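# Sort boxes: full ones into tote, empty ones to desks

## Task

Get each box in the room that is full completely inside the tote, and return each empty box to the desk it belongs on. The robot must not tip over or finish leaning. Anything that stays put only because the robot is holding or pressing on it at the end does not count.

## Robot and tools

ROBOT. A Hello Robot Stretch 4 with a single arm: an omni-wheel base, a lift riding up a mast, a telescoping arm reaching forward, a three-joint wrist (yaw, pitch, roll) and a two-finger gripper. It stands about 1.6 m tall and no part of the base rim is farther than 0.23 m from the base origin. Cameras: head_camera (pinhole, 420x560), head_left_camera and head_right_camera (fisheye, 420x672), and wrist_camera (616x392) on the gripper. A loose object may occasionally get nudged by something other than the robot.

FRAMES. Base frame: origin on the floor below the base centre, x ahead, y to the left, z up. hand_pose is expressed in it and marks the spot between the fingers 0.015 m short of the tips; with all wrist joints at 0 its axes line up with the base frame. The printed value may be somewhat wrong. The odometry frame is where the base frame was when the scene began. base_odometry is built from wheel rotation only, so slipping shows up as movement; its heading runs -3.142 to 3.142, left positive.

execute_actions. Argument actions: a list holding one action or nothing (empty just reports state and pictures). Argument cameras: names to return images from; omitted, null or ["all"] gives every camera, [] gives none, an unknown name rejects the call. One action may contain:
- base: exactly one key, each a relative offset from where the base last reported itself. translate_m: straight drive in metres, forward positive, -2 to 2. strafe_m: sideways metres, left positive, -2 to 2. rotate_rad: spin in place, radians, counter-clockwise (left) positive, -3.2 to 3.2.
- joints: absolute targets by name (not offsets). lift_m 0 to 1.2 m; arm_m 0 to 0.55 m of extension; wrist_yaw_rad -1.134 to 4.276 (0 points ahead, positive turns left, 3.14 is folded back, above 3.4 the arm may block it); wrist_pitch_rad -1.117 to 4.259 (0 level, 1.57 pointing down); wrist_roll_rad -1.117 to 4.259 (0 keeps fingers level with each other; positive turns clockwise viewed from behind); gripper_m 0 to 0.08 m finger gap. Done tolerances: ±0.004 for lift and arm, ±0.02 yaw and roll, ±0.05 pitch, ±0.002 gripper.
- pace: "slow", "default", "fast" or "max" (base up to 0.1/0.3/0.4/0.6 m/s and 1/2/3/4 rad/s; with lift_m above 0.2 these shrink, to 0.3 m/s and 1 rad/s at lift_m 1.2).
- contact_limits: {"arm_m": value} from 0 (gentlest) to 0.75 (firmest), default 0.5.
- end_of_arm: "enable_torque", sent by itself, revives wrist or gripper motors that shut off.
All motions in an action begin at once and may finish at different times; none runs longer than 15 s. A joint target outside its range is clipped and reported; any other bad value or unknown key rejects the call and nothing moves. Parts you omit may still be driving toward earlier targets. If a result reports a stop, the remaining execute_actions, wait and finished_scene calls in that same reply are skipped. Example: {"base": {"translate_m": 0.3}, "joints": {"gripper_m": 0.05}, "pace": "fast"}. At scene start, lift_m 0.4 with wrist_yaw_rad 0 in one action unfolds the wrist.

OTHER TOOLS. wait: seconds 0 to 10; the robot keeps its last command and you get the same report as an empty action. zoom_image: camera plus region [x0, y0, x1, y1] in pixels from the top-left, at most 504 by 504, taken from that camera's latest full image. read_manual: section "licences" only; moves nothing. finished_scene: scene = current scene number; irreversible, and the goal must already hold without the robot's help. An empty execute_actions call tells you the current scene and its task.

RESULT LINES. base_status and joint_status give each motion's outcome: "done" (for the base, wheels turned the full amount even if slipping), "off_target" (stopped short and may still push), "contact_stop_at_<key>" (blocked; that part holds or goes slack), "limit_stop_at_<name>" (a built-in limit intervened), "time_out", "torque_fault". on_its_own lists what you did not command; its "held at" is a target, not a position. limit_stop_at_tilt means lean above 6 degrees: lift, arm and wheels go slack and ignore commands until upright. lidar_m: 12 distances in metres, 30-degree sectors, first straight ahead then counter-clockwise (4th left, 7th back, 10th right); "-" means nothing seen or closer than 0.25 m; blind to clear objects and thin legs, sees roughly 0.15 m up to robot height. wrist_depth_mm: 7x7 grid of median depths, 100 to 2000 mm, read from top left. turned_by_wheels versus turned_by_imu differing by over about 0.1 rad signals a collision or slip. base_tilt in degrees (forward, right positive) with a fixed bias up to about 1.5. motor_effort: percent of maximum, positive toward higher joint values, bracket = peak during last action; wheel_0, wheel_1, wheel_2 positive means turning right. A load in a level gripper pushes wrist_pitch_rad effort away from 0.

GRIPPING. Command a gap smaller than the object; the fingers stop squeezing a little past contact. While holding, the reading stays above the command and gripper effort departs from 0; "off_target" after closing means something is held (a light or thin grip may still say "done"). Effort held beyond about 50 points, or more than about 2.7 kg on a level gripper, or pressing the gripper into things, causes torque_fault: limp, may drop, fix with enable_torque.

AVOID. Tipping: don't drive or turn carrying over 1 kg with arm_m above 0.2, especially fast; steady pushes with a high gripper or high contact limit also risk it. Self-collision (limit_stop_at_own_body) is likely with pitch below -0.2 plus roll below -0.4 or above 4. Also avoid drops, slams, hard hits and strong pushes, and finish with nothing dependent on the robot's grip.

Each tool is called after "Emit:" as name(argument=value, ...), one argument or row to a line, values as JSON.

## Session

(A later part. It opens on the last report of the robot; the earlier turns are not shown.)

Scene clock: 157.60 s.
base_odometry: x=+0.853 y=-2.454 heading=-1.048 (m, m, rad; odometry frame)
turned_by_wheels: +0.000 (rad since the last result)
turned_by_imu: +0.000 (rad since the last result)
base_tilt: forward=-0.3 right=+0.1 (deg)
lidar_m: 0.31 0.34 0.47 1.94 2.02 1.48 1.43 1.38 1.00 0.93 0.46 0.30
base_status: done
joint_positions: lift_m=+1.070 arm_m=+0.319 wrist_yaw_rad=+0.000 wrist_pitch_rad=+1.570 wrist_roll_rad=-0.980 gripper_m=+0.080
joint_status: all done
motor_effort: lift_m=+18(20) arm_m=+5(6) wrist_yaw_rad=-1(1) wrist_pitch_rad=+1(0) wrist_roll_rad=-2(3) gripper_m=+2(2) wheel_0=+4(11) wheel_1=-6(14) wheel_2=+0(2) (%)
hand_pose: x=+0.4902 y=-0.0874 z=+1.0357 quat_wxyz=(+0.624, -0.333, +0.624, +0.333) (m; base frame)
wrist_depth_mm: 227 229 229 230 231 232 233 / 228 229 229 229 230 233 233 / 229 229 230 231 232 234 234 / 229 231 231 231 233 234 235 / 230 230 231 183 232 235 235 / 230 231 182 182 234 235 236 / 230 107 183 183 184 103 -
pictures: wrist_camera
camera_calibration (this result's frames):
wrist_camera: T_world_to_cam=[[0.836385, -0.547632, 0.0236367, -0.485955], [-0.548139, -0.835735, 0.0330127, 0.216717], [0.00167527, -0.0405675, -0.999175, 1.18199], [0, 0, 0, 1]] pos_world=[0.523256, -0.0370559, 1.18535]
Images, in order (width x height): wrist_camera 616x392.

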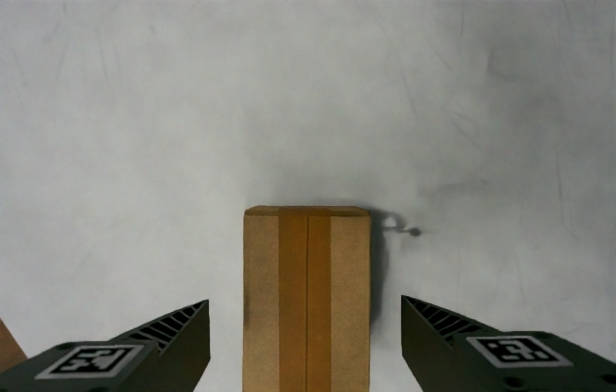

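Emit:
execute_actions(
  actions=[
    {"joints":{"lift_m":1.016},"pace":"slow"},
  ],
  cameras=["wrist_camera"],
)

Emit:
execute_actions(
  actions=[
    {"joints":{"gripper_m":0.03}},
  ],
  cameras=[],
)

Emit:
execute_actions(
  actions=[
    {"joints":{"lift_m":1.1},"pace":"slow"},
  ],
  cameras=[],
)

Emit:
execute_actions(
  actions=[
    {"joints":{"lift_m":1.15,"wrist_pitch_rad":0.015,"wrist_roll_rad":0.016},"pace":"slow"},
  ],
  cameras=["wrist_camera"],
)

Scene clock: 160.47 s.
base_odometry: x=+0.853 y=-2.454 heading=-1.048 (m, m, rad; odometry frame)
turned_by_wheels: +0.000 (rad since the last result)
turned_by_imu: +0.000 (rad since the last result)
base_tilt: forward=-0.2 right=+0.1 (deg)
lidar_m: 0.29 0.34 0.49 1.97 2.05 1.47 1.43 1.39 0.99 0.95 0.47 0.35
base_status: not commanded
joint_positions: lift_m=+1.016 arm_m=+0.319 wrist_yaw_rad=+0.000 wrist_pitch_rad=+1.570 wrist_roll_rad=-0.980 gripper_m=+0.080
joint_status: all done
motor_effort: lift_m=+18(17) arm_m=+5(5) wrist_yaw_rad=-1(1) wrist_pitch_rad=+1(1) wrist_roll_rad=-1(2) gripper_m=+2(1) wheel_0=+4(4) wheel_1=-6(5) wheel_2=+0(1) (%)
hand_pose: x=+0.4902 y=-0.0874 z=+0.9818 quat_wxyz=(+0.624, -0.333, +0.624, +0.333) (m; base frame)
wrist_depth_mm: 174 175 176 177 177 178 178 / 175 175 176 177 178 178 179 / 175 176 177 177 178 179 180 / 176 176 177 178 178 179 180 / 176 177 129 128 129 179 180 / 177 177 128 128 129 180 181 / 177 108 128 128 130 103 -
pictures: wrist_camera
camera_calibration (this result's frames):
wrist_camera: T_world_to_cam=[[0.836389, -0.547627, 0.0236366, -0.48468], [-0.548134, -0.835739, 0.0330127, 0.218496], [0.00167539, -0.0405675, -0.999175, 1.12805], [0, 0, 0, 1]] pos_world=[0.523256, -0.0370557, 1.13137]
Images, in order (width x height): wrist_camera 616x392.

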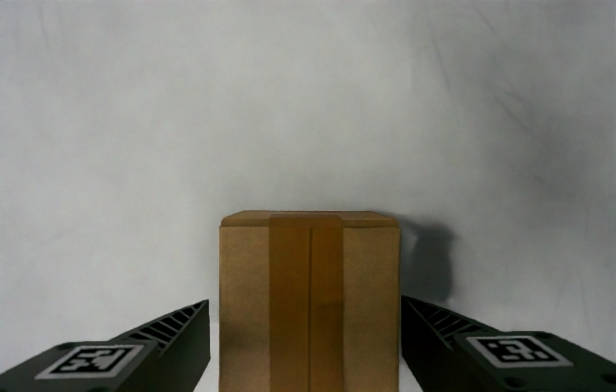

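Scene clock: 161.47 s.
base_odometry: x=+0.853 y=-2.454 heading=-1.048 (m, m, rad; odometry frame)
turned_by_wheels: +0.000 (rad since the last result)
turned_by_imu: +0.000 (rad since the last result)
base_tilt: forward=-0.4 right=+0.3 (deg)
lidar_m: 0.31 0.32 0.47 1.98 2.04 1.49 1.42 1.37 1.01 0.94 0.47 0.32
base_status: not commanded
joint_positions: lift_m=+1.016 arm_m=+0.319 wrist_yaw_rad=+0.000 wrist_pitch_rad=+1.570 wrist_roll_rad=-0.980 gripper_m=+0.059
joint_status: gripper_m off_target (ended at +0.059, target +0.030)
on_its_own: gripper_m is held at +0.053, not at your +0.030, by its contact guard: the fingers met something
motor_effort: lift_m=+18(18) arm_m=+5(5) wrist_yaw_rad=+0(0) wrist_pitch_rad=+0(0) wrist_roll_rad=-2(2) gripper_m=-40(41) wheel_0=+3(4) wheel_1=-5(6) wheel_2=+0(0) (%)
hand_pose: x=+0.4902 y=-0.0874 z=+0.9817 quat_wxyz=(+0.624, -0.333, +0.624, +0.333) (m; base frame)
wrist_depth_mm: 174 175 176 176 177 178 179 / 175 175 176 177 178 178 179 / 175 176 177 177 178 178 179 / 176 177 177 178 179 179 180 / 176 177 128 128 129 180 180 / 177 177 128 128 129 180 181 / 177 105 128 129 129 - -
pictures: none
No camera images: the call's "cameras" was empty. Leave "cameras" out to get every camera's image.

Scene clock: 163.03 s.
base_odometry: x=+0.853 y=-2.454 heading=-1.048 (m, m, rad; odometry frame)
turned_by_wheels: +0.000 (rad since the last result)
turned_by_imu: +0.000 (rad since the last result)
base_tilt: forward=-0.4 right=+0.2 (deg)
lidar_m: 0.29 0.31 0.46 1.98 2.04 1.50 1.43 1.37 1.01 0.95 0.48 0.33
base_status: not commanded
joint_positions: lift_m=+1.100 arm_m=+0.319 wrist_yaw_rad=+0.000 wrist_pitch_rad=+1.570 wrist_roll_rad=-0.980 gripper_m=+0.059
joint_status: all done
on_its_own: gripper_m is held at +0.053, not at your +0.030, by its contact guard: the fingers met something
motor_effort: lift_m=+24(24) arm_m=+5(5) wrist_yaw_rad=-1(1) wrist_pitch_rad=-1(0) wrist_roll_rad=-1(2) gripper_m=-40(41) wheel_0=+4(4) wheel_1=-6(6) wheel_2=+0(0) (%)
hand_pose: x=+0.4902 y=-0.0874 z=+1.0653 quat_wxyz=(+0.624, -0.333, +0.624, +0.333) (m; base frame)
wrist_depth_mm: 255 258 258 258 259 260 262 / 257 257 258 259 259 262 263 / 257 258 258 259 262 263 264 / 258 258 260 260 263 263 265 / 258 259 128 128 129 263 264 / 259 260 128 129 129 264 265 / 1182 105 129 129 129 - 267
pictures: none
No camera images: the call's "cameras" was empty. Leave "cameras" out to get every camera's image.

Scene clock: 164.67 s.
base_odometry: x=+0.853 y=-2.454 heading=-1.048 (m, m, rad; odometry frame)
turned_by_wheels: +0.000 (rad since the last result)
turned_by_imu: +0.000 (rad since the last result)
base_tilt: forward=-0.2 right=+0.2 (deg)
lidar_m: 0.30 0.32 0.47 1.96 2.03 1.50 1.42 1.40 1.01 0.95 0.43 0.33
base_status: not commanded
joint_positions: lift_m=+1.150 arm_m=+0.319 wrist_yaw_rad=+0.000 wrist_pitch_rad=+0.020 wrist_roll_rad=+0.016 gripper_m=+0.059
joint_status: all done
on_its_own: gripper_m is held at +0.053, not at your +0.030, by its contact guard: the fingers met something
motor_effort: lift_m=+23(26) arm_m=+5(5) wrist_yaw_rad=-1(1) wrist_pitch_rad=-15(20) wrist_roll_rad=+1(6) gripper_m=-40(41) wheel_0=+4(4) wheel_1=-6(6) wheel_2=+0(0) (%)
hand_pose: x=+0.7027 y=-0.0874 z=+1.3237 quat_wxyz=(+1.000, +0.008, +0.010, +0.000) (m; base frame)
wrist_depth_mm: 564 564 564 554 559 564 559 / 564 559 564 564 559 559 559 / 564 569 569 564 564 564 564 / 569 569 569 574 569 569 564 / 569 564 128 128 129 574 564 / 585 580 128 128 129 569 569 / 580 105 129 129 129 - 574
pictures: wrist_camera
camera_calibration (this result's frames):
wrist_camera: T_world_to_cam=[[-0.0230451, -0.999728, -0.00347117, -0.0701946], [-0.0532465, 0.00469456, -0.99857, 1.41495], [0.998315, -0.0228273, -0.0533402, -0.481443], [0, 0, 0, 1]] pos_world=[0.554355, -0.0878082, 1.387]
Images, in order (width x height): wrist_camera 616x392.

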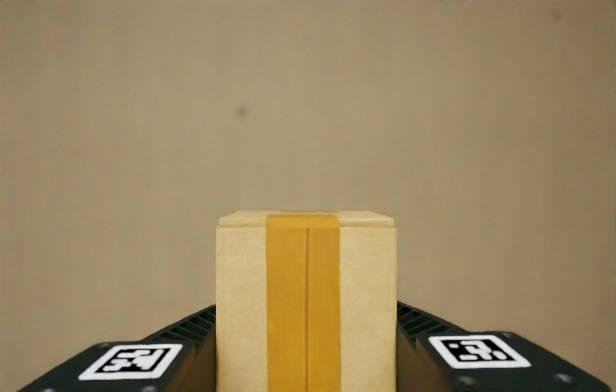

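Emit:
execute_actions(
  actions=[
    {"base":{"translate_m":-0.287},"joints":{"arm_m":0.0,"wrist_pitch_rad":1.57}},
  ],
  cameras=[],
)

Emit:
execute_actions(
  actions=[
    {"base":{"strafe_m":1.262},"joints":{"lift_m":0.36},"pace":"fast"},
  ],
  cameras=["head_left_camera","head_right_camera"],
)

Emit:
execute_actions(
  actions=[
    {"base":{"rotate_rad":0.48}},
  ],
  cameras=[],
)

Emit:
execute_actions(
  actions=[
    {"base":{"translate_m":0.3},"joints":{"arm_m":0.23}},
  ],
  cameras=["head_camera","wrist_camera"],
)

Scene clock: 174.50 s.
base_odometry: x=+0.710 y=-2.205 heading=-1.048 (m, m, rad; odometry frame)
turned_by_wheels: -0.001 (rad since the last result)
turned_by_imu: -0.001 (rad since the last result)
base_tilt: forward=-0.4 right=+0.2 (deg)
lidar_m: 0.60 0.65 0.89 1.96 2.04 1.21 1.14 1.20 1.02 0.96 1.01 0.64
base_status: done
joint_positions: lift_m=+1.150 arm_m=+0.001 wrist_yaw_rad=+0.000 wrist_pitch_rad=+1.571 wrist_roll_rad=+0.016 gripper_m=+0.059
joint_status: all done
on_its_own: gripper_m is held at +0.053, not at your +0.030, by its contact guard: the fingers met something
motor_effort: lift_m=+23(24) arm_m=-5(6) wrist_yaw_rad=+1(1) wrist_pitch_rad=+0(9) wrist_roll_rad=+0(1) gripper_m=-40(40) wheel_0=-7(10) wheel_1=-5(9) wheel_2=+5(14) (%)
hand_pose: x=+0.1718 y=-0.0874 z=+1.1153 quat_wxyz=(+0.707, +0.006, +0.707, -0.006) (m; base frame)
wrist_depth_mm: 1281 1255 1229 1255 1255 1281 1281 / 1255 1229 1255 1229 1255 1229 1255 / 1255 1255 1255 1255 1281 1255 1255 / 1255 1281 1281 1281 1255 1281 1308 / 1255 1281 128 128 129 1255 1255 / 1255 1255 128 129 129 1281 1281 / 1255 105 128 129 129 - 1281
pictures: none
No camera images: the call's "cameras" was empty. Leave "cameras" out to get every camera's image.

Scene clock: 179.83 s.
base_odometry: x=+1.803 y=-1.575 heading=-1.048 (m, m, rad; odometry frame)
turned_by_wheels: +0.000 (rad since the last result)
turned_by_imu: +0.000 (rad since the last result)
base_tilt: forward=-0.4 right=+0.2 (deg)
lidar_m: 0.68 0.84 0.75 0.68 0.71 1.04 1.12 1.16 1.66 2.21 0.88 0.63
base_status: done
joint_positions: lift_m=+0.360 arm_m=+0.001 wrist_yaw_rad=+0.000 wrist_pitch_rad=+1.570 wrist_roll_rad=+0.016 gripper_m=+0.059
joint_status: all done
on_its_own: gripper_m is held at +0.053, not at your +0.030, by its contact guard: the fingers met something
motor_effort: lift_m=+19(20) arm_m=-5(5) wrist_yaw_rad=-1(1) wrist_pitch_rad=-1(1) wrist_roll_rad=+0(0) gripper_m=-41(41) wheel_0=-5(14) wheel_1=+4(15) wheel_2=-1(2) (%)
hand_pose: x=+0.1719 y=-0.0874 z=+0.3256 quat_wxyz=(+0.707, +0.006, +0.707, -0.006) (m; base frame)
wrist_depth_mm: 466 466 469 469 473 473 473 / 469 473 469 473 477 477 477 / 473 469 469 473 473 477 477 / 469 473 466 473 473 473 477 / 473 276 128 128 129 477 477 / 264 260 128 129 129 473 477 / 259 105 128 129 129 - 480
pictures: head_left_camera, head_right_camera
Images, in order (width x height): head_left_camera 420x672, head_right_camera 420x672.

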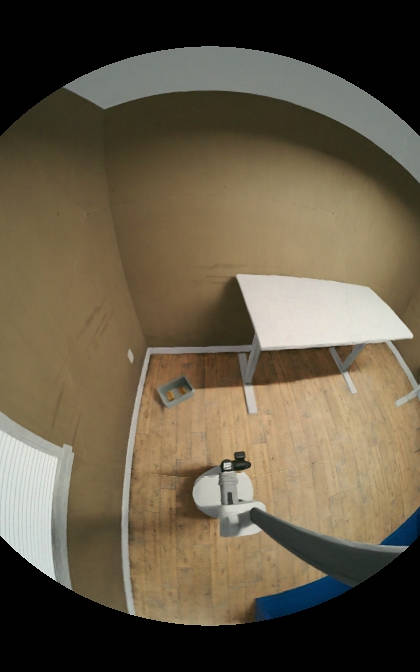

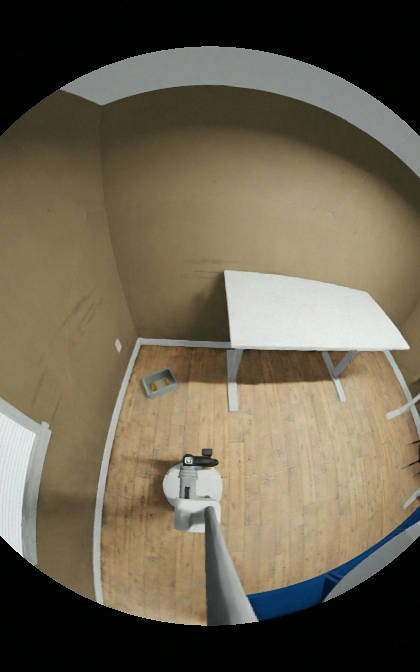

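Scene clock: 181.10 s.
base_odometry: x=+1.803 y=-1.575 heading=-0.570 (m, m, rad; odometry frame)
turned_by_wheels: +0.479 (rad since the last result)
turned_by_imu: +0.475 (rad since the last result)
base_tilt: forward=-0.3 right=+0.2 (deg)
lidar_m: 0.84 0.76 0.67 0.72 0.98 1.17 1.17 1.57 2.24 0.94 0.64 0.64
base_status: done
joint_positions: lift_m=+0.360 arm_m=+0.001 wrist_yaw_rad=+0.000 wrist_pitch_rad=+1.570 wrist_roll_rad=+0.016 gripper_m=+0.059
joint_status: not commanded
on_its_own: gripper_m is held at +0.053, not at your +0.030, by its contact guard: the fingers met something
motor_effort: lift_m=+20(20) arm_m=-5(5) wrist_yaw_rad=-1(1) wrist_pitch_rad=+1(1) wrist_roll_rad=+0(0) gripper_m=-41(40) wheel_0=-5(11) wheel_1=-6(10) wheel_2=-5(11) (%)
hand_pose: x=+0.1719 y=-0.0874 z=+0.3256 quat_wxyz=(+0.707, +0.006, +0.707, -0.006) (m; base frame)
wrist_depth_mm: 473 466 469 473 473 473 469 / 466 469 473 466 469 469 477 / 466 469 469 473 473 473 477 / 466 469 473 473 469 473 473 / 469 277 128 128 129 477 477 / 264 260 128 128 129 477 477 / 259 105 128 129 129 - 480
pictures: none
No camera images: the call's "cameras" was empty. Leave "cameras" out to get every camera's image.

Scene clock: 183.57 s.
base_odometry: x=+2.056 y=-1.737 heading=-0.569 (m, m, rad; odometry frame)
turned_by_wheels: +0.001 (rad since the last result)
turned_by_imu: +0.001 (rad since the last result)
base_tilt: forward=-0.3 right=+0.2 (deg)
lidar_m: 0.58 0.63 0.55 0.54 0.76 1.56 1.44 1.97 1.69 0.51 0.46 0.58
base_status: done
joint_positions: lift_m=+0.360 arm_m=+0.229 wrist_yaw_rad=+0.000 wrist_pitch_rad=+1.570 wrist_roll_rad=+0.016 gripper_m=+0.059
joint_status: all done
on_its_own: gripper_m is held at +0.053, not at your +0.030, by its contact guard: the fingers met something
motor_effort: lift_m=+20(20) arm_m=+5(7) wrist_yaw_rad=-1(1) wrist_pitch_rad=+0(2) wrist_roll_rad=+0(0) gripper_m=-40(40) wheel_0=+5(10) wheel_1=+6(12) wheel_2=-3(15) (%)
hand_pose: x=+0.4003 y=-0.0874 z=+0.3256 quat_wxyz=(+0.707, +0.006, +0.707, -0.006) (m; base frame)
wrist_depth_mm: 466 469 418 466 418 469 469 / 466 469 433 452 433 473 473 / 466 469 473 469 469 477 477 / 473 469 469 469 473 480 473 / 469 469 128 128 129 473 477 / 473 469 128 128 129 477 480 / 473 105 128 129 129 - 477
pictures: head_camera, wrist_camera
camera_calibration (this result's frames):
wrist_camera: T_world_to_cam=[[-0.00410006, -0.999726, 0.023052, -0.0968664], [-0.99946, 0.00484839, 0.032501, 0.445176], [-0.0326039, -0.0229063, -0.999206, 0.487886], [0, 0, 0, 1]] pos_world=[0.460446, -0.0878226, 0.475263]
Images, in order (width x height): head_camera 420x560, wrist_camera 616x392.

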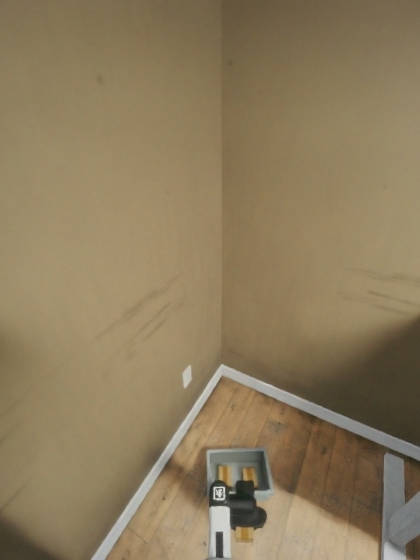

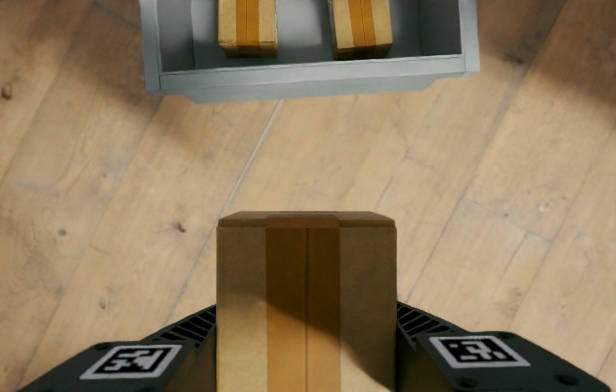

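Emit:
execute_actions(
  actions=[
    {"joints":{"lift_m":0.085}},
  ],
  cameras=[],
)

Emit:
execute_actions(
  actions=[
    {"joints":{"lift_m":0.07},"pace":"slow"},
  ],
  cameras=[],
)

Scene clock: 187.57 s.
base_odometry: x=+2.056 y=-1.737 heading=-0.569 (m, m, rad; odometry frame)
turned_by_wheels: +0.000 (rad since the last result)
turned_by_imu: +0.000 (rad since the last result)
base_tilt: forward=-0.3 right=+0.1 (deg)
lidar_m: 0.51 0.62 0.56 0.55 0.76 1.57 1.44 1.96 1.67 0.53 0.48 0.60
base_status: not commanded
joint_positions: lift_m=+0.085 arm_m=+0.229 wrist_yaw_rad=+0.000 wrist_pitch_rad=+1.570 wrist_roll_rad=+0.016 gripper_m=+0.059
joint_status: all done
on_its_own: gripper_m is held at +0.053, not at your +0.030, by its contact guard: the fingers met something
motor_effort: lift_m=+19(19) arm_m=+5(4) wrist_yaw_rad=+0(1) wrist_pitch_rad=-1(2) wrist_roll_rad=+0(0) gripper_m=-41(40) wheel_0=+5(5) wheel_1=+6(6) wheel_2=-3(3) (%)
hand_pose: x=+0.4002 y=-0.0874 z=+0.0507 quat_wxyz=(+0.707, +0.006, +0.707, -0.006) (m; base frame)
wrist_depth_mm: 195 195 195 196 196 196 196 / 194 195 196 196 196 197 197 / 195 196 196 196 197 198 198 / 196 196 196 196 197 198 198 / 196 195 128 128 129 198 199 / 196 196 128 129 129 198 199 / 196 105 128 129 129 - -
pictures: none
No camera images: the call's "cameras" was empty. Leave "cameras" out to get every camera's image.

Scene clock: 188.40 s.
base_odometry: x=+2.056 y=-1.737 heading=-0.569 (m, m, rad; odometry frame)
turned_by_wheels: +0.000 (rad since the last result)
turned_by_imu: +0.000 (rad since the last result)
base_tilt: forward=-0.3 right=+0.2 (deg)
lidar_m: 0.54 0.63 0.55 0.56 0.79 1.58 1.46 1.97 1.67 0.54 0.47 0.61
base_status: not commanded
joint_positions: lift_m=+0.070 arm_m=+0.229 wrist_yaw_rad=+0.000 wrist_pitch_rad=+1.570 wrist_roll_rad=+0.016 gripper_m=+0.059
joint_status: all done
on_its_own: gripper_m is held at +0.053, not at your +0.030, by its contact guard: the fingers met something
motor_effort: lift_m=+19(18) arm_m=+5(5) wrist_yaw_rad=-1(1) wrist_pitch_rad=+0(1) wrist_roll_rad=+1(0) gripper_m=-41(41) wheel_0=+5(5) wheel_1=+6(6) wheel_2=-4(3) (%)
hand_pose: x=+0.4002 y=-0.0874 z=+0.0357 quat_wxyz=(+0.707, +0.006, +0.707, -0.006) (m; base frame)
wrist_depth_mm: 179 180 180 180 181 181 182 / 179 180 181 181 181 182 181 / 180 180 181 182 182 182 182 / 180 181 181 181 182 183 182 / 181 181 128 128 129 182 184 / 181 181 128 129 129 183 183 / 181 105 128 129 129 - -
pictures: none
No camera images: the call's "cameras" was empty. Leave "cameras" out to get every camera's image.

Emit:
execute_actions(
  actions=[
    {"joints":{"lift_m":0.065},"pace":"slow"},
  ],
  cameras=[],
)

Emit:
execute_actions(
  actions=[
    {"joints":{"gripper_m":0.08}},
  ],
  cameras=[],
)

Emit:
execute_actions(
  actions=[
    {"joints":{"lift_m":0.2}},
  ],
  cameras=[],
)

Emit:
execute_actions(
  actions=[
    {"joints":{"arm_m":0.49,"gripper_m":0.0}},
  ],
  cameras=["wrist_camera"],
)

Scene clock: 190.27 s.
base_odometry: x=+2.056 y=-1.737 heading=-0.569 (m, m, rad; odometry frame)
turned_by_wheels: +0.000 (rad since the last result)
turned_by_imu: +0.000 (rad since the last result)
base_tilt: forward=-0.3 right=+0.1 (deg)
lidar_m: 0.54 0.62 0.57 0.57 0.76 1.56 1.43 1.95 1.67 0.54 0.49 0.60
base_status: not commanded
joint_positions: lift_m=+0.065 arm_m=+0.229 wrist_yaw_rad=+0.000 wrist_pitch_rad=+1.571 wrist_roll_rad=+0.016 gripper_m=+0.059
joint_status: all done
on_its_own: gripper_m is held at +0.053, not at your +0.030, by its contact guard: the fingers met something
motor_effort: lift_m=+16(20) arm_m=+5(5) wrist_yaw_rad=+1(0) wrist_pitch_rad=-3(1) wrist_roll_rad=+0(0) gripper_m=-41(41) wheel_0=+5(5) wheel_1=+6(6) wheel_2=-3(3) (%)
hand_pose: x=+0.4000 y=-0.0874 z=+0.0309 quat_wxyz=(+0.707, +0.006, +0.707, -0.006) (m; base frame)
wrist_depth_mm: 175 176 177 177 178 178 178 / 176 176 177 177 178 178 179 / 177 177 177 179 178 179 179 / 177 176 178 178 179 179 179 / 177 178 128 128 129 180 180 / 178 177 128 129 129 180 181 / 178 105 129 129 129 - -
pictures: none
No camera images: the call's "cameras" was empty. Leave "cameras" out to get every camera's image.

Scene clock: 191.20 s.
base_odometry: x=+2.056 y=-1.737 heading=-0.569 (m, m, rad; odometry frame)
turned_by_wheels: +0.000 (rad since the last result)
turned_by_imu: +0.000 (rad since the last result)
base_tilt: forward=-0.2 right=+0.1 (deg)
lidar_m: 0.55 0.61 0.55 0.56 0.79 1.59 1.45 1.97 1.68 0.54 0.44 0.58
base_status: not commanded
joint_positions: lift_m=+0.065 arm_m=+0.229 wrist_yaw_rad=+0.000 wrist_pitch_rad=+1.571 wrist_roll_rad=+0.016 gripper_m=+0.080
joint_status: all done
motor_effort: lift_m=+18(18) arm_m=+5(5) wrist_yaw_rad=+0(0) wrist_pitch_rad=-3(2) wrist_roll_rad=+0(0) gripper_m=+2(36) wheel_0=+5(5) wheel_1=+6(6) wheel_2=-3(3) (%)
hand_pose: x=+0.4001 y=-0.0874 z=+0.0308 quat_wxyz=(+0.707, +0.006, +0.707, -0.006) (m; base frame)
wrist_depth_mm: 174 175 176 176 176 177 178 / 175 176 176 177 177 177 178 / 176 176 176 177 178 178 178 / 176 176 177 177 178 179 178 / 176 177 127 127 128 179 179 / 177 177 128 128 129 179 179 / 177 108 128 128 129 103 -
pictures: none
No camera images: the call's "cameras" was empty. Leave "cameras" out to get every camera's image.

Scene clock: 192.83 s.
base_odometry: x=+2.056 y=-1.737 heading=-0.569 (m, m, rad; odometry frame)
turned_by_wheels: +0.000 (rad since the last result)
turned_by_imu: +0.000 (rad since the last result)
base_tilt: forward=-0.2 right=+0.1 (deg)
lidar_m: 0.53 0.61 0.58 0.56 0.74 1.59 1.46 1.96 1.67 0.52 0.46 0.57
base_status: not commanded
joint_positions: lift_m=+0.200 arm_m=+0.229 wrist_yaw_rad=+0.000 wrist_pitch_rad=+1.570 wrist_roll_rad=+0.016 gripper_m=+0.080
joint_status: all done
motor_effort: lift_m=+23(27) arm_m=+5(5) wrist_yaw_rad=+0(0) wrist_pitch_rad=-1(3) wrist_roll_rad=+0(0) gripper_m=+2(3) wheel_0=+5(5) wheel_1=+6(6) wheel_2=-4(3) (%)
hand_pose: x=+0.4001 y=-0.0874 z=+0.1654 quat_wxyz=(+0.707, +0.006, +0.707, -0.006) (m; base frame)
wrist_depth_mm: 307 251 258 267 277 289 312 / 309 310 309 310 310 312 312 / 309 310 309 310 312 314 312 / 310 310 310 310 312 314 315 / 310 310 312 263 312 314 315 / 312 310 314 263 312 314 317 / 310 108 314 315 314 103 -
pictures: none
No camera images: the call's "cameras" was empty. Leave "cameras" out to get every camera's image.

Scene clock: 194.73 s.
base_odometry: x=+2.056 y=-1.737 heading=-0.569 (m, m, rad; odometry frame)
turned_by_wheels: +0.000 (rad since the last result)
turned_by_imu: +0.000 (rad since the last result)
base_tilt: forward=-0.2 right=+0.1 (deg)
lidar_m: 0.54 0.62 0.56 0.55 0.79 1.60 1.42 1.94 1.67 0.51 0.46 0.59
base_status: not commanded
joint_positions: lift_m=+0.200 arm_m=+0.489 wrist_yaw_rad=+0.000 wrist_pitch_rad=+1.570 wrist_roll_rad=+0.016 gripper_m=+0.000
joint_status: all done
motor_effort: lift_m=+23(23) arm_m=+5(4) wrist_yaw_rad=-1(2) wrist_pitch_rad=+2(2) wrist_roll_rad=+0(0) gripper_m=-1(0) wheel_0=+5(5) wheel_1=+6(6) wheel_2=-3(4) (%)
hand_pose: x=+0.6602 y=-0.0874 z=+0.1654 quat_wxyz=(+0.707, +0.006, +0.707, -0.006) (m; base frame)
wrist_depth_mm: 307 306 307 310 312 312 310 / 309 309 309 309 309 310 310 / 189 190 190 190 191 211 198 / 198 298 309 307 309 300 216 / 196 293 258 309 259 306 219 / 203 287 259 152 260 291 223 / 200 282 - - - 294 225
pictures: wrist_camera
camera_calibration (this result's frames):
wrist_camera: T_world_to_cam=[[-0.00415222, -0.999726, 0.0230526, -0.092072], [-0.999455, 0.00490351, 0.0326299, 0.710157], [-0.032734, -0.0229045, -0.999202, 0.336311], [0, 0, 0, 1]] pos_world=[0.720396, -0.0878259, 0.314992]
Images, in order (width x height): wrist_camera 616x392.

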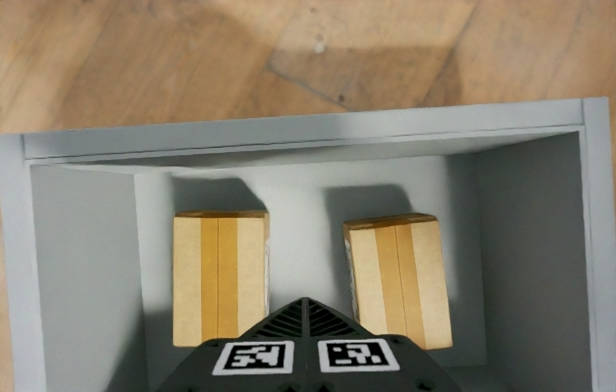

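Emit:
execute_actions(
  actions=[
    {"joints":{"lift_m":0.088},"pace":"slow"},
  ],
  cameras=["wrist_camera"],
)

Emit:
execute_actions(
  actions=[
    {"base":{"strafe_m":-0.05},"pace":"slow"},
  ],
  cameras=["wrist_camera"],
)

Scene clock: 197.77 s.
base_odometry: x=+2.056 y=-1.737 heading=-0.569 (m, m, rad; odometry frame)
turned_by_wheels: +0.000 (rad since the last result)
turned_by_imu: +0.000 (rad since the last result)
base_tilt: forward=-0.3 right=+0.1 (deg)
lidar_m: 0.52 0.63 0.57 0.57 0.79 1.57 1.45 1.96 1.68 0.52 0.48 0.58
base_status: not commanded
joint_positions: lift_m=+0.088 arm_m=+0.489 wrist_yaw_rad=+0.000 wrist_pitch_rad=+1.570 wrist_roll_rad=+0.016 gripper_m=+0.000
joint_status: all done
motor_effort: lift_m=+18(24) arm_m=+5(5) wrist_yaw_rad=-2(1) wrist_pitch_rad=+0(1) wrist_roll_rad=+0(0) gripper_m=-1(2) wheel_0=+5(5) wheel_1=+6(6) wheel_2=-3(4) (%)
hand_pose: x=+0.6602 y=-0.0874 z=+0.0537 quat_wxyz=(+0.707, +0.006, +0.707, -0.006) (m; base frame)
wrist_depth_mm: 197 197 - - - - - / - - - - - - - / 134 139 147 163 183 197 197 / 195 196 196 196 197 198 198 / 188 146 147 197 172 148 198 / 184 146 147 152 148 147 198 / 182 147 - - - 148 174
pictures: wrist_camera
camera_calibration (this result's frames):
wrist_camera: T_world_to_cam=[[-0.00415234, -0.999726, 0.0230526, -0.0894988], [-0.999455, 0.00490362, 0.0326298, 0.7138], [-0.0327339, -0.0229045, -0.999202, 0.224783], [0, 0, 0, 1]] pos_world=[0.720397, -0.0878259, 0.203376]
Images, in order (width x height): wrist_camera 616x392.

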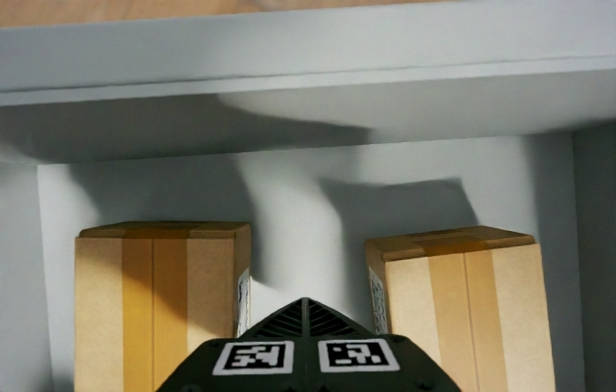

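Scene clock: 199.37 s.
base_odometry: x=+2.029 y=-1.779 heading=-0.569 (m, m, rad; odometry frame)
turned_by_wheels: +0.000 (rad since the last result)
turned_by_imu: +0.000 (rad since the last result)
base_tilt: forward=-0.3 right=+0.1 (deg)
lidar_m: 0.55 0.68 0.61 0.61 0.86 1.48 1.46 1.95 1.65 0.50 0.43 0.57
base_status: done
joint_positions: lift_m=+0.088 arm_m=+0.489 wrist_yaw_rad=+0.000 wrist_pitch_rad=+1.570 wrist_roll_rad=+0.016 gripper_m=+0.000
joint_status: not commanded
motor_effort: lift_m=+18(19) arm_m=+5(5) wrist_yaw_rad=-1(0) wrist_pitch_rad=+1(1) wrist_roll_rad=+0(0) gripper_m=-1(2) wheel_0=+7(10) wheel_1=-7(12) wheel_2=+0(4) (%)
hand_pose: x=+0.6602 y=-0.0874 z=+0.0537 quat_wxyz=(+0.707, +0.006, +0.707, -0.006) (m; base frame)
wrist_depth_mm: - - - - - - - / - - - - 113 116 - / 137 148 163 181 196 175 139 / 195 196 196 196 197 191 141 / 146 173 196 197 155 170 143 / 146 173 196 149 147 148 145 / 146 173 - - - 148 147
pictures: wrist_camera
camera_calibration (this result's frames):
wrist_camera: T_world_to_cam=[[-0.00415386, -0.999726, 0.0230524, -0.0894977], [-0.999457, 0.00490423, 0.0325902, 0.713822], [-0.0326944, -0.0229045, -0.999203, 0.224758], [0, 0, 0, 1]] pos_world=[0.720411, -0.087826, 0.203378]
Images, in order (width x height): wrist_camera 616x392.

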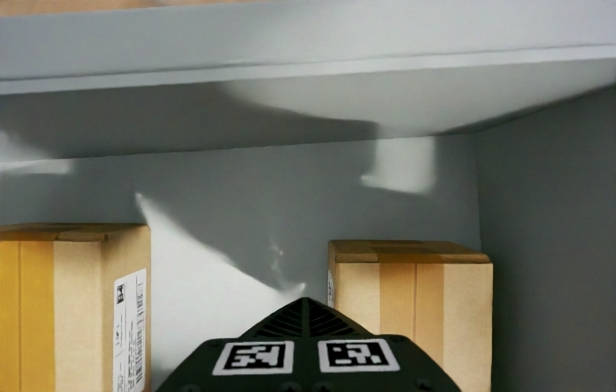

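Emit:
execute_actions(
  actions=[
    {"base":{"strafe_m":0.10},"pace":"slow"},
  ],
  cameras=["wrist_camera"],
)

Scene clock: 202.50 s.
base_odometry: x=+2.083 y=-1.695 heading=-0.569 (m, m, rad; odometry frame)
turned_by_wheels: +0.000 (rad since the last result)
turned_by_imu: +0.000 (rad since the last result)
base_tilt: forward=-0.3 right=+0.2 (deg)
lidar_m: 0.55 0.55 0.51 0.54 0.70 1.72 1.45 1.89 1.87 0.60 0.53 0.56
base_status: done
joint_positions: lift_m=+0.088 arm_m=+0.489 wrist_yaw_rad=+0.000 wrist_pitch_rad=+1.570 wrist_roll_rad=+0.016 gripper_m=+0.000
joint_status: not commanded
motor_effort: lift_m=+18(18) arm_m=+5(5) wrist_yaw_rad=-1(2) wrist_pitch_rad=+1(2) wrist_roll_rad=+0(1) gripper_m=-1(1) wheel_0=-8(10) wheel_1=+7(10) wheel_2=+0(1) (%)
hand_pose: x=+0.6602 y=-0.0874 z=+0.0537 quat_wxyz=(+0.707, +0.006, +0.707, -0.006) (m; base frame)
wrist_depth_mm: 196 197 198 198 198 - - / - - - - - - - / 114 141 145 150 163 187 198 / 123 187 196 196 197 197 198 / 121 146 146 198 198 197 180 / 120 146 147 149 198 198 179 / 118 147 - - - 199 178
pictures: wrist_camera
camera_calibration (this result's frames):
wrist_camera: T_world_to_cam=[[-0.0041713, -0.999726, 0.0230524, -0.0894862], [-0.999457, 0.00492152, 0.032584, 0.713825], [-0.0326886, -0.0229039, -0.999203, 0.224754], [0, 0, 0, 1]] pos_world=[0.720411, -0.087827, 0.203379]
Images, in order (width x height): wrist_camera 616x392.

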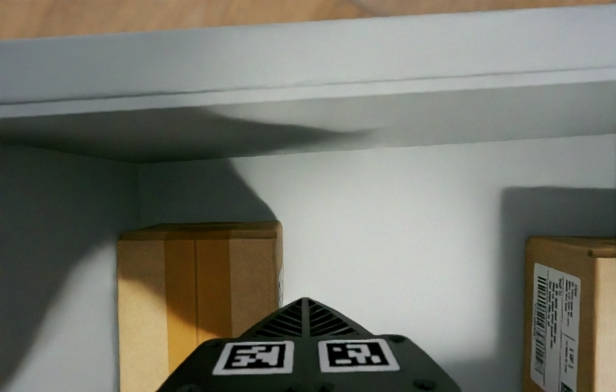

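Emit:
execute_actions(
  actions=[
    {"joints":{"lift_m":0.2},"base":{"strafe_m":-0.05}},
  ],
  cameras=[],
)

Emit:
execute_actions(
  actions=[
    {"joints":{"arm_m":0.23,"gripper_m":0.08}},
  ],
  cameras=["wrist_camera"],
)

Scene clock: 205.43 s.
base_odometry: x=+2.056 y=-1.737 heading=-0.569 (m, m, rad; odometry frame)
turned_by_wheels: +0.000 (rad since the last result)
turned_by_imu: +0.000 (rad since the last result)
base_tilt: forward=-0.4 right=+0.2 (deg)
lidar_m: 0.53 0.61 0.57 0.57 0.75 1.59 1.45 1.94 1.66 0.52 0.47 0.59
base_status: done
joint_positions: lift_m=+0.200 arm_m=+0.489 wrist_yaw_rad=+0.000 wrist_pitch_rad=+1.570 wrist_roll_rad=+0.016 gripper_m=+0.000
joint_status: all done
motor_effort: lift_m=+23(24) arm_m=+5(5) wrist_yaw_rad=-1(2) wrist_pitch_rad=+1(0) wrist_roll_rad=+1(0) gripper_m=-1(1) wheel_0=+3(12) wheel_1=-4(12) wheel_2=+0(1) (%)
hand_pose: x=+0.6602 y=-0.0874 z=+0.1654 quat_wxyz=(+0.707, +0.006, +0.707, -0.006) (m; base frame)
wrist_depth_mm: 306 307 309 309 310 310 310 / 307 309 309 310 310 312 312 / 190 190 190 190 191 210 198 / 198 281 306 309 309 298 216 / 196 257 279 309 262 259 220 / 202 257 274 153 262 262 223 / 200 265 - - - 277 225
pictures: none
No camera images: the call's "cameras" was empty. Leave "cameras" out to get every camera's image.

Scene clock: 207.33 s.
base_odometry: x=+2.056 y=-1.737 heading=-0.569 (m, m, rad; odometry frame)
turned_by_wheels: +0.000 (rad since the last result)
turned_by_imu: +0.000 (rad since the last result)
base_tilt: forward=-0.2 right=+0.1 (deg)
lidar_m: 0.53 0.59 0.58 0.55 0.77 1.58 1.45 1.98 1.68 0.52 0.48 0.60
base_status: not commanded
joint_positions: lift_m=+0.200 arm_m=+0.231 wrist_yaw_rad=+0.000 wrist_pitch_rad=+1.570 wrist_roll_rad=+0.016 gripper_m=+0.080
joint_status: all done
motor_effort: lift_m=+23(23) arm_m=-5(5) wrist_yaw_rad=+0(2) wrist_pitch_rad=+0(0) wrist_roll_rad=-1(0) gripper_m=+2(4) wheel_0=+3(3) wheel_1=-4(4) wheel_2=+0(0) (%)
hand_pose: x=+0.4018 y=-0.0874 z=+0.1654 quat_wxyz=(+0.707, +0.006, +0.707, -0.006) (m; base frame)
wrist_depth_mm: 306 247 253 262 272 285 312 / 307 309 310 310 310 310 314 / 307 310 312 310 310 312 314 / 309 307 310 312 312 314 314 / 310 310 309 263 312 314 315 / 312 310 312 263 314 315 315 / 312 108 315 314 314 103 -
pictures: wrist_camera
camera_calibration (this result's frames):
wrist_camera: T_world_to_cam=[[-0.00453749, -0.999724, 0.023054, -0.0929903], [-0.999443, 0.00529627, 0.0329595, 0.451911], [-0.0330725, -0.0228916, -0.999191, 0.328001], [0, 0, 0, 1]] pos_world=[0.462085, -0.0878496, 0.314985]
Images, in order (width x height): wrist_camera 616x392.

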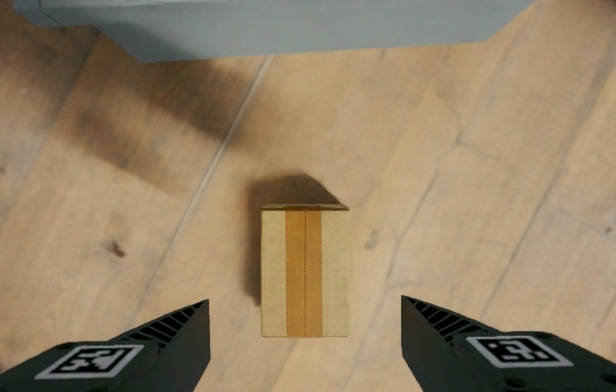

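Emit:
execute_actions(
  actions=[
    {"joints":{"lift_m":0.08},"pace":"slow"},
  ],
  cameras=[],
)

Emit:
execute_actions(
  actions=[
    {"joints":{"gripper_m":0.03}},
  ],
  cameras=[],
)

Emit:
execute_actions(
  actions=[
    {"joints":{"lift_m":0.24}},
  ],
  cameras=[],
)

Emit:
execute_actions(
  actions=[
    {"joints":{"arm_m":0.49}},
  ],
  cameras=["wrist_camera"],
)

Scene clock: 210.67 s.
base_odometry: x=+2.056 y=-1.737 heading=-0.569 (m, m, rad; odometry frame)
turned_by_wheels: +0.000 (rad since the last result)
turned_by_imu: +0.000 (rad since the last result)
base_tilt: forward=-0.3 right=+0.1 (deg)
lidar_m: 0.54 0.61 0.57 0.57 0.81 1.55 1.43 1.95 1.68 0.53 0.47 0.59
base_status: not commanded
joint_positions: lift_m=+0.080 arm_m=+0.231 wrist_yaw_rad=+0.000 wrist_pitch_rad=+1.570 wrist_roll_rad=+0.016 gripper_m=+0.080
joint_status: all done
motor_effort: lift_m=+18(23) arm_m=-5(5) wrist_yaw_rad=+1(1) wrist_pitch_rad=+0(1) wrist_roll_rad=+0(0) gripper_m=+2(1) wheel_0=+3(3) wheel_1=-3(3) wheel_2=+0(1) (%)
hand_pose: x=+0.4018 y=-0.0874 z=+0.0457 quat_wxyz=(+0.707, +0.006, +0.707, -0.006) (m; base frame)
wrist_depth_mm: 190 190 190 191 191 192 193 / 190 190 190 190 191 192 193 / 190 191 191 193 192 192 193 / 191 191 192 192 192 193 194 / 190 191 191 143 192 194 194 / 191 192 143 143 143 195 195 / 191 108 143 143 144 103 -
pictures: none
No camera images: the call's "cameras" was empty. Leave "cameras" out to get every camera's image.

Scene clock: 211.67 s.
base_odometry: x=+2.056 y=-1.737 heading=-0.569 (m, m, rad; odometry frame)
turned_by_wheels: +0.000 (rad since the last result)
turned_by_imu: +0.000 (rad since the last result)
base_tilt: forward=-0.2 right=+0.1 (deg)
lidar_m: 0.55 0.64 0.55 0.56 0.79 1.57 1.44 1.95 1.70 0.54 0.46 0.58
base_status: not commanded
joint_positions: lift_m=+0.080 arm_m=+0.231 wrist_yaw_rad=+0.000 wrist_pitch_rad=+1.570 wrist_roll_rad=+0.016 gripper_m=+0.059
joint_status: gripper_m off_target (ended at +0.059, target +0.030)
on_its_own: gripper_m is held at +0.053, not at your +0.030, by its contact guard: the fingers met something
motor_effort: lift_m=+18(18) arm_m=-5(5) wrist_yaw_rad=-1(0) wrist_pitch_rad=-2(0) wrist_roll_rad=+1(0) gripper_m=-40(40) wheel_0=+3(3) wheel_1=-4(3) wheel_2=+0(0) (%)
hand_pose: x=+0.4019 y=-0.0874 z=+0.0457 quat_wxyz=(+0.707, +0.006, +0.707, -0.006) (m; base frame)
wrist_depth_mm: 190 190 190 191 191 192 192 / 190 190 191 191 191 193 193 / 190 191 191 191 193 192 193 / 191 191 191 192 193 193 193 / 191 192 191 143 193 194 194 / 191 192 142 143 143 194 195 / 192 105 136 143 132 - -
pictures: none
No camera images: the call's "cameras" was empty. Leave "cameras" out to get every camera's image.

Scene clock: 213.40 s.
base_odometry: x=+2.056 y=-1.737 heading=-0.569 (m, m, rad; odometry frame)
turned_by_wheels: +0.000 (rad since the last result)
turned_by_imu: +0.000 (rad since the last result)
base_tilt: forward=-0.3 right=+0.1 (deg)
lidar_m: 0.57 0.60 0.56 0.57 0.79 1.55 1.44 1.95 1.66 0.53 0.47 0.59
base_status: not commanded
joint_positions: lift_m=+0.240 arm_m=+0.231 wrist_yaw_rad=+0.000 wrist_pitch_rad=+1.570 wrist_roll_rad=+0.016 gripper_m=+0.059
joint_status: all done
on_its_own: gripper_m is held at +0.053, not at your +0.030, by its contact guard: the fingers met something
motor_effort: lift_m=+24(22) arm_m=-5(5) wrist_yaw_rad=-1(0) wrist_pitch_rad=+1(0) wrist_roll_rad=+0(0) gripper_m=-40(40) wheel_0=+3(3) wheel_1=-4(4) wheel_2=+1(0) (%)
hand_pose: x=+0.4019 y=-0.0874 z=+0.2053 quat_wxyz=(+0.707, +0.006, +0.707, -0.006) (m; base frame)
wrist_depth_mm: 347 230 229 232 240 248 351 / 345 347 349 347 349 351 351 / 349 351 349 349 353 351 353 / 347 349 349 351 353 353 353 / 347 349 351 143 351 355 353 / 351 351 143 143 143 355 355 / 351 105 136 143 131 - 355
pictures: none
No camera images: the call's "cameras" was empty. Leave "cameras" out to get every camera's image.

Scene clock: 215.30 s.
base_odometry: x=+2.056 y=-1.737 heading=-0.569 (m, m, rad; odometry frame)
turned_by_wheels: +0.000 (rad since the last result)
turned_by_imu: +0.000 (rad since the last result)
base_tilt: forward=-0.3 right=+0.2 (deg)
lidar_m: 0.56 0.62 0.56 0.58 0.79 1.58 1.43 1.98 1.70 0.54 0.49 0.56
base_status: not commanded
joint_positions: lift_m=+0.240 arm_m=+0.489 wrist_yaw_rad=+0.000 wrist_pitch_rad=+1.570 wrist_roll_rad=+0.016 gripper_m=+0.059
joint_status: all done
on_its_own: gripper_m is held at +0.053, not at your +0.030, by its contact guard: the fingers met something
motor_effort: lift_m=+23(24) arm_m=+5(6) wrist_yaw_rad=-1(1) wrist_pitch_rad=-1(1) wrist_roll_rad=+0(0) gripper_m=-41(40) wheel_0=+3(3) wheel_1=-3(4) wheel_2=+0(0) (%)
hand_pose: x=+0.6602 y=-0.0874 z=+0.2053 quat_wxyz=(+0.707, +0.006, +0.707, -0.006) (m; base frame)
wrist_depth_mm: 345 347 347 345 349 347 351 / 347 345 349 347 349 351 351 / 345 229 248 229 249 230 351 / 347 297 343 349 347 298 234 / 345 293 297 142 298 298 237 / 347 286 143 143 143 300 242 / 349 105 136 143 132 - 355
pictures: wrist_camera
camera_calibration (this result's frames):
wrist_camera: T_world_to_cam=[[-0.00419004, -0.999725, 0.0230525, -0.0929677], [-0.999456, 0.00494115, 0.0326225, 0.708857], [-0.0327275, -0.0229033, -0.999202, 0.376215], [0, 0, 0, 1]] pos_world=[0.720394, -0.0878282, 0.354933]
Images, in order (width x height): wrist_camera 616x392.

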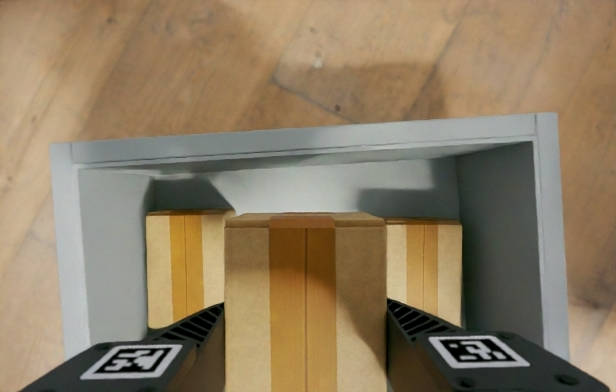

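Emit:
execute_actions(
  actions=[
    {"joints":{"lift_m":0.125},"pace":"slow"},
  ],
  cameras=["wrist_camera"],
)

Emit:
execute_actions(
  actions=[
    {"joints":{"lift_m":0.086},"pace":"slow"},
  ],
  cameras=["wrist_camera"],
)

Scene clock: 217.93 s.
base_odometry: x=+2.056 y=-1.737 heading=-0.569 (m, m, rad; odometry frame)
turned_by_wheels: +0.000 (rad since the last result)
turned_by_imu: +0.000 (rad since the last result)
base_tilt: forward=-0.3 right=+0.2 (deg)
lidar_m: 0.55 0.62 0.58 0.57 0.78 1.58 1.42 1.99 1.69 0.54 0.48 0.61
base_status: not commanded
joint_positions: lift_m=+0.125 arm_m=+0.489 wrist_yaw_rad=+0.000 wrist_pitch_rad=+1.570 wrist_roll_rad=+0.016 gripper_m=+0.059
joint_status: all done
on_its_own: gripper_m is held at +0.053, not at your +0.030, by its contact guard: the fingers met something
motor_effort: lift_m=+20(21) arm_m=+5(5) wrist_yaw_rad=-1(2) wrist_pitch_rad=+2(1) wrist_roll_rad=-1(0) gripper_m=-40(40) wheel_0=+3(3) wheel_1=-4(4) wheel_2=+0(1) (%)
hand_pose: x=+0.6602 y=-0.0874 z=+0.0907 quat_wxyz=(+0.707, +0.006, +0.707, -0.006) (m; base frame)
wrist_depth_mm: 232 233 232 234 235 235 236 / 114 115 115 116 116 116 116 / 123 135 148 165 186 212 200 / 198 233 232 232 235 234 216 / 182 182 193 142 186 185 187 / 183 183 142 143 143 185 185 / 181 105 136 143 131 - -
pictures: wrist_camera
camera_calibration (this result's frames):
wrist_camera: T_world_to_cam=[[-0.00424161, -0.999725, 0.0230529, -0.0902913], [-0.999453, 0.00499446, 0.0326985, 0.712574], [-0.0328047, -0.0229016, -0.999199, 0.26173], [0, 0, 0, 1]] pos_world=[0.720387, -0.0878314, 0.240302]
Images, in order (width x height): wrist_camera 616x392.

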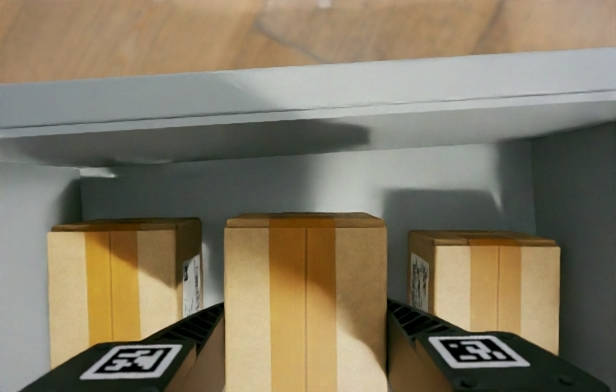

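Scene clock: 219.10 s.
base_odometry: x=+2.056 y=-1.737 heading=-0.569 (m, m, rad; odometry frame)
turned_by_wheels: +0.000 (rad since the last result)
turned_by_imu: +0.000 (rad since the last result)
base_tilt: forward=-0.2 right=+0.2 (deg)
lidar_m: 0.55 0.63 0.56 0.57 0.79 1.58 1.43 1.95 1.67 0.53 0.47 0.57
base_status: not commanded
joint_positions: lift_m=+0.086 arm_m=+0.489 wrist_yaw_rad=+0.000 wrist_pitch_rad=+1.570 wrist_roll_rad=+0.016 gripper_m=+0.059
joint_status: all done
on_its_own: gripper_m is held at +0.053, not at your +0.030, by its contact guard: the fingers met something
motor_effort: lift_m=+19(19) arm_m=+5(5) wrist_yaw_rad=+0(1) wrist_pitch_rad=+1(0) wrist_roll_rad=+0(0) gripper_m=-40(40) wheel_0=+3(3) wheel_1=-4(3) wheel_2=+0(0) (%)
hand_pose: x=+0.6602 y=-0.0874 z=+0.0517 quat_wxyz=(+0.707, +0.006, +0.707, -0.006) (m; base frame)
wrist_depth_mm: 194 - - - - - - / - - - - - 112 - / 135 139 148 165 186 194 195 / 191 193 193 193 194 195 195 / 143 148 193 143 185 156 150 / 144 144 142 143 143 145 145 / 144 105 136 143 132 - -
pictures: wrist_camera
camera_calibration (this result's frames):
wrist_camera: T_world_to_cam=[[-0.00424911, -0.999725, 0.0230529, -0.0893873], [-0.999452, 0.0050022, 0.0327093, 0.713848], [-0.0328156, -0.0229013, -0.999199, 0.222769], [0, 0, 0, 1]] pos_world=[0.720387, -0.0878319, 0.201302]
Images, in order (width x height): wrist_camera 616x392.

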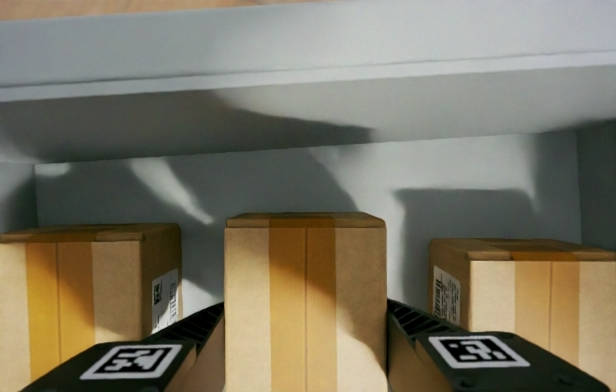

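Emit:
execute_actions(
  actions=[
    {"joints":{"gripper_m":0.07}},
  ],
  cameras=[],
)

Emit:
execute_actions(
  actions=[
    {"joints":{"lift_m":0.3}},
  ],
  cameras=["wrist_camera"],
)

Emit:
execute_actions(
  actions=[
    {"base":{"rotate_rad":-2.2},"joints":{"arm_m":0.0},"pace":"fast"},
  ],
  cameras=["head_camera","head_left_camera","head_right_camera"],
)

Scene clock: 221.60 s.
base_odometry: x=+2.056 y=-1.737 heading=-0.569 (m, m, rad; odometry frame)
turned_by_wheels: +0.000 (rad since the last result)
turned_by_imu: +0.000 (rad since the last result)
base_tilt: forward=-0.2 right=+0.2 (deg)
lidar_m: 0.56 0.64 0.57 0.56 0.76 1.55 1.45 1.97 1.66 0.54 0.48 0.57
base_status: not commanded
joint_positions: lift_m=+0.086 arm_m=+0.489 wrist_yaw_rad=+0.000 wrist_pitch_rad=+1.570 wrist_roll_rad=+0.016 gripper_m=+0.070
joint_status: all done
motor_effort: lift_m=+19(19) arm_m=+5(5) wrist_yaw_rad=+0(0) wrist_pitch_rad=+1(1) wrist_roll_rad=+0(0) gripper_m=+2(41) wheel_0=+3(3) wheel_1=-4(3) wheel_2=+0(0) (%)
hand_pose: x=+0.6602 y=-0.0874 z=+0.0517 quat_wxyz=(+0.707, +0.006, +0.707, -0.006) (m; base frame)
wrist_depth_mm: 195 - - - - - - / - - - - - - - / 133 139 146 163 183 195 196 / 193 192 194 195 195 196 196 / 144 148 195 145 185 156 150 / 144 144 144 145 146 146 146 / 144 101 145 145 146 - -
pictures: none
No camera images: the call's "cameras" was empty. Leave "cameras" out to get every camera's image.

Scene clock: 223.57 s.
base_odometry: x=+2.056 y=-1.737 heading=-0.569 (m, m, rad; odometry frame)
turned_by_wheels: +0.000 (rad since the last result)
turned_by_imu: +0.000 (rad since the last result)
base_tilt: forward=-0.3 right=+0.1 (deg)
lidar_m: 0.54 0.61 0.57 0.57 0.77 1.60 1.46 1.96 1.67 0.54 0.48 0.59
base_status: not commanded
joint_positions: lift_m=+0.300 arm_m=+0.489 wrist_yaw_rad=+0.000 wrist_pitch_rad=+1.570 wrist_roll_rad=+0.016 gripper_m=+0.070
joint_status: all done
motor_effort: lift_m=+23(24) arm_m=+5(5) wrist_yaw_rad=+0(1) wrist_pitch_rad=-1(2) wrist_roll_rad=+0(0) gripper_m=+3(2) wheel_0=+3(3) wheel_1=-4(4) wheel_2=+0(0) (%)
hand_pose: x=+0.6602 y=-0.0874 z=+0.2654 quat_wxyz=(+0.707, +0.006, +0.707, -0.006) (m; base frame)
wrist_depth_mm: 404 404 407 410 413 410 413 / 407 404 407 410 410 410 413 / 407 407 410 410 370 413 413 / 407 322 407 407 407 345 415 / 407 343 357 359 359 327 415 / 413 310 359 410 359 312 415 / 410 101 159 332 153 - -
pictures: wrist_camera
camera_calibration (this result's frames):
wrist_camera: T_world_to_cam=[[-0.00424947, -0.999725, 0.0230529, -0.0943135], [-0.999452, 0.00500257, 0.0327094, 0.706862], [-0.0328157, -0.0229013, -0.999199, 0.436297], [0, 0, 0, 1]] pos_world=[0.720392, -0.0878319, 0.415]
Images, in order (width x height): wrist_camera 616x392.

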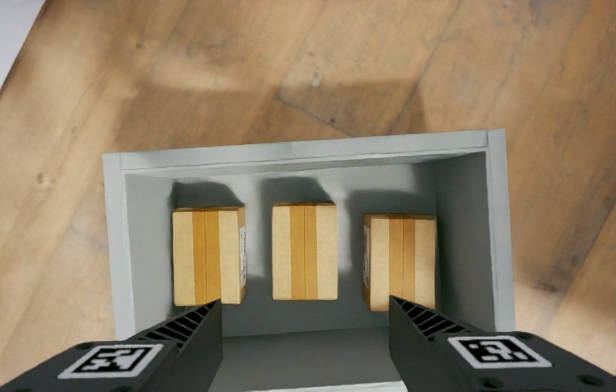

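Scene clock: 225.67 s.
base_odometry: x=+2.056 y=-1.737 heading=-2.768 (m, m, rad; odometry frame)
turned_by_wheels: -2.199 (rad since the last result)
turned_by_imu: -2.181 (rad since the last result)
base_tilt: forward=-0.4 right=+0.2 (deg)
lidar_m: 2.35 0.62 0.47 0.84 0.55 0.65 0.59 0.57 0.71 1.59 1.44 1.76
base_status: done
joint_positions: lift_m=+0.300 arm_m=+0.001 wrist_yaw_rad=+0.000 wrist_pitch_rad=+1.570 wrist_roll_rad=+0.016 gripper_m=+0.070
joint_status: all done
motor_effort: lift_m=+22(23) arm_m=-5(6) wrist_yaw_rad=+0(4) wrist_pitch_rad=-1(3) wrist_roll_rad=-1(1) gripper_m=+2(2) wheel_0=+6(13) wheel_1=+6(12) wheel_2=+3(13) (%)
hand_pose: x=+0.1718 y=-0.0874 z=+0.2654 quat_wxyz=(+0.707, +0.006, +0.707, -0.006) (m; base frame)
wrist_depth_mm: 407 407 410 410 410 410 410 / 407 410 413 413 413 415 413 / 410 413 413 413 415 413 413 / 410 410 413 415 415 413 415 / 410 225 224 303 415 415 415 / 205 200 200 201 220 418 418 / 199 101 159 200 153 - -
pictures: head_camera, head_left_camera, head_right_camera
Images, in order (width x height): head_camera 420x560, head_left_camera 420x672, head_right_camera 420x672.

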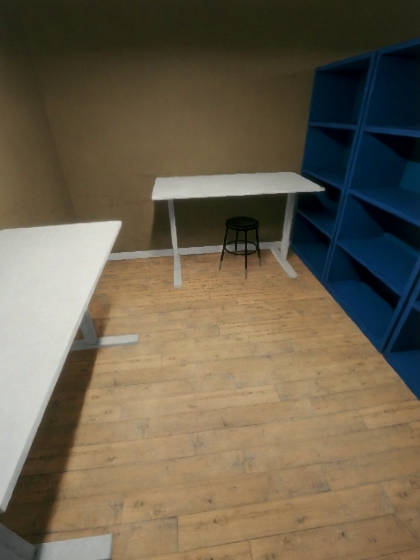

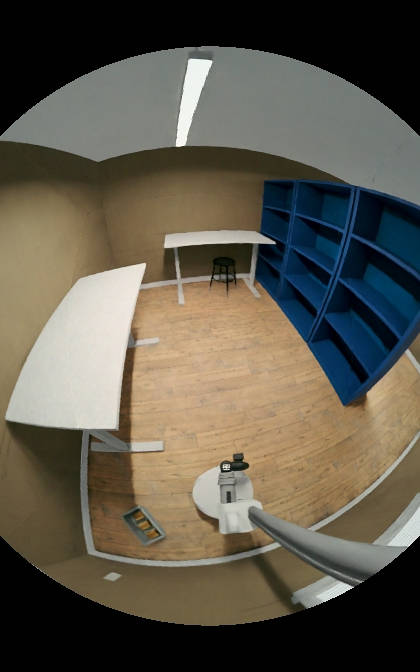

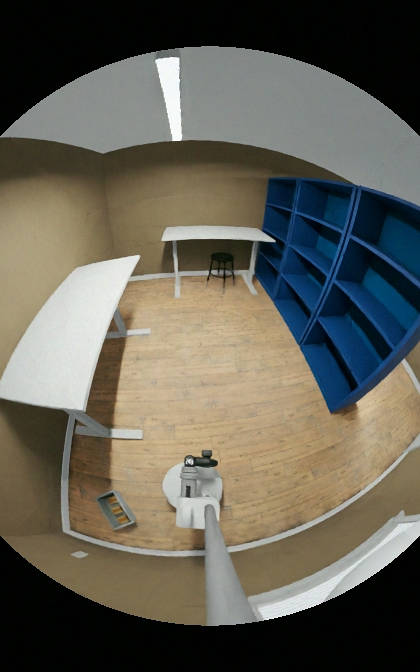

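Emit:
zoom_image(
  camera="head_left_camera",
  region=[250,170,420,420],
)

Region (250, 170, 420, 420) of head_left_camera's 420x672 image, scaled by 2.016, with more detail than that image has; it fills the left 343 columns of this view, and the rest is white.

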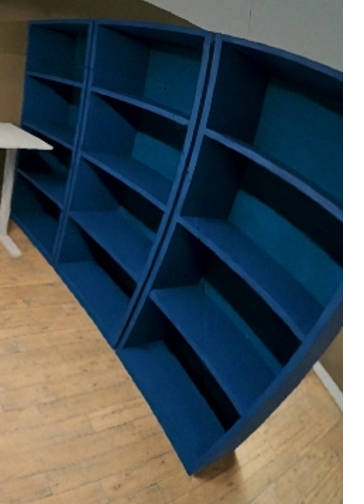

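Emit:
finished_scene(
  scene=1,
)

The scene is finished: the task was done.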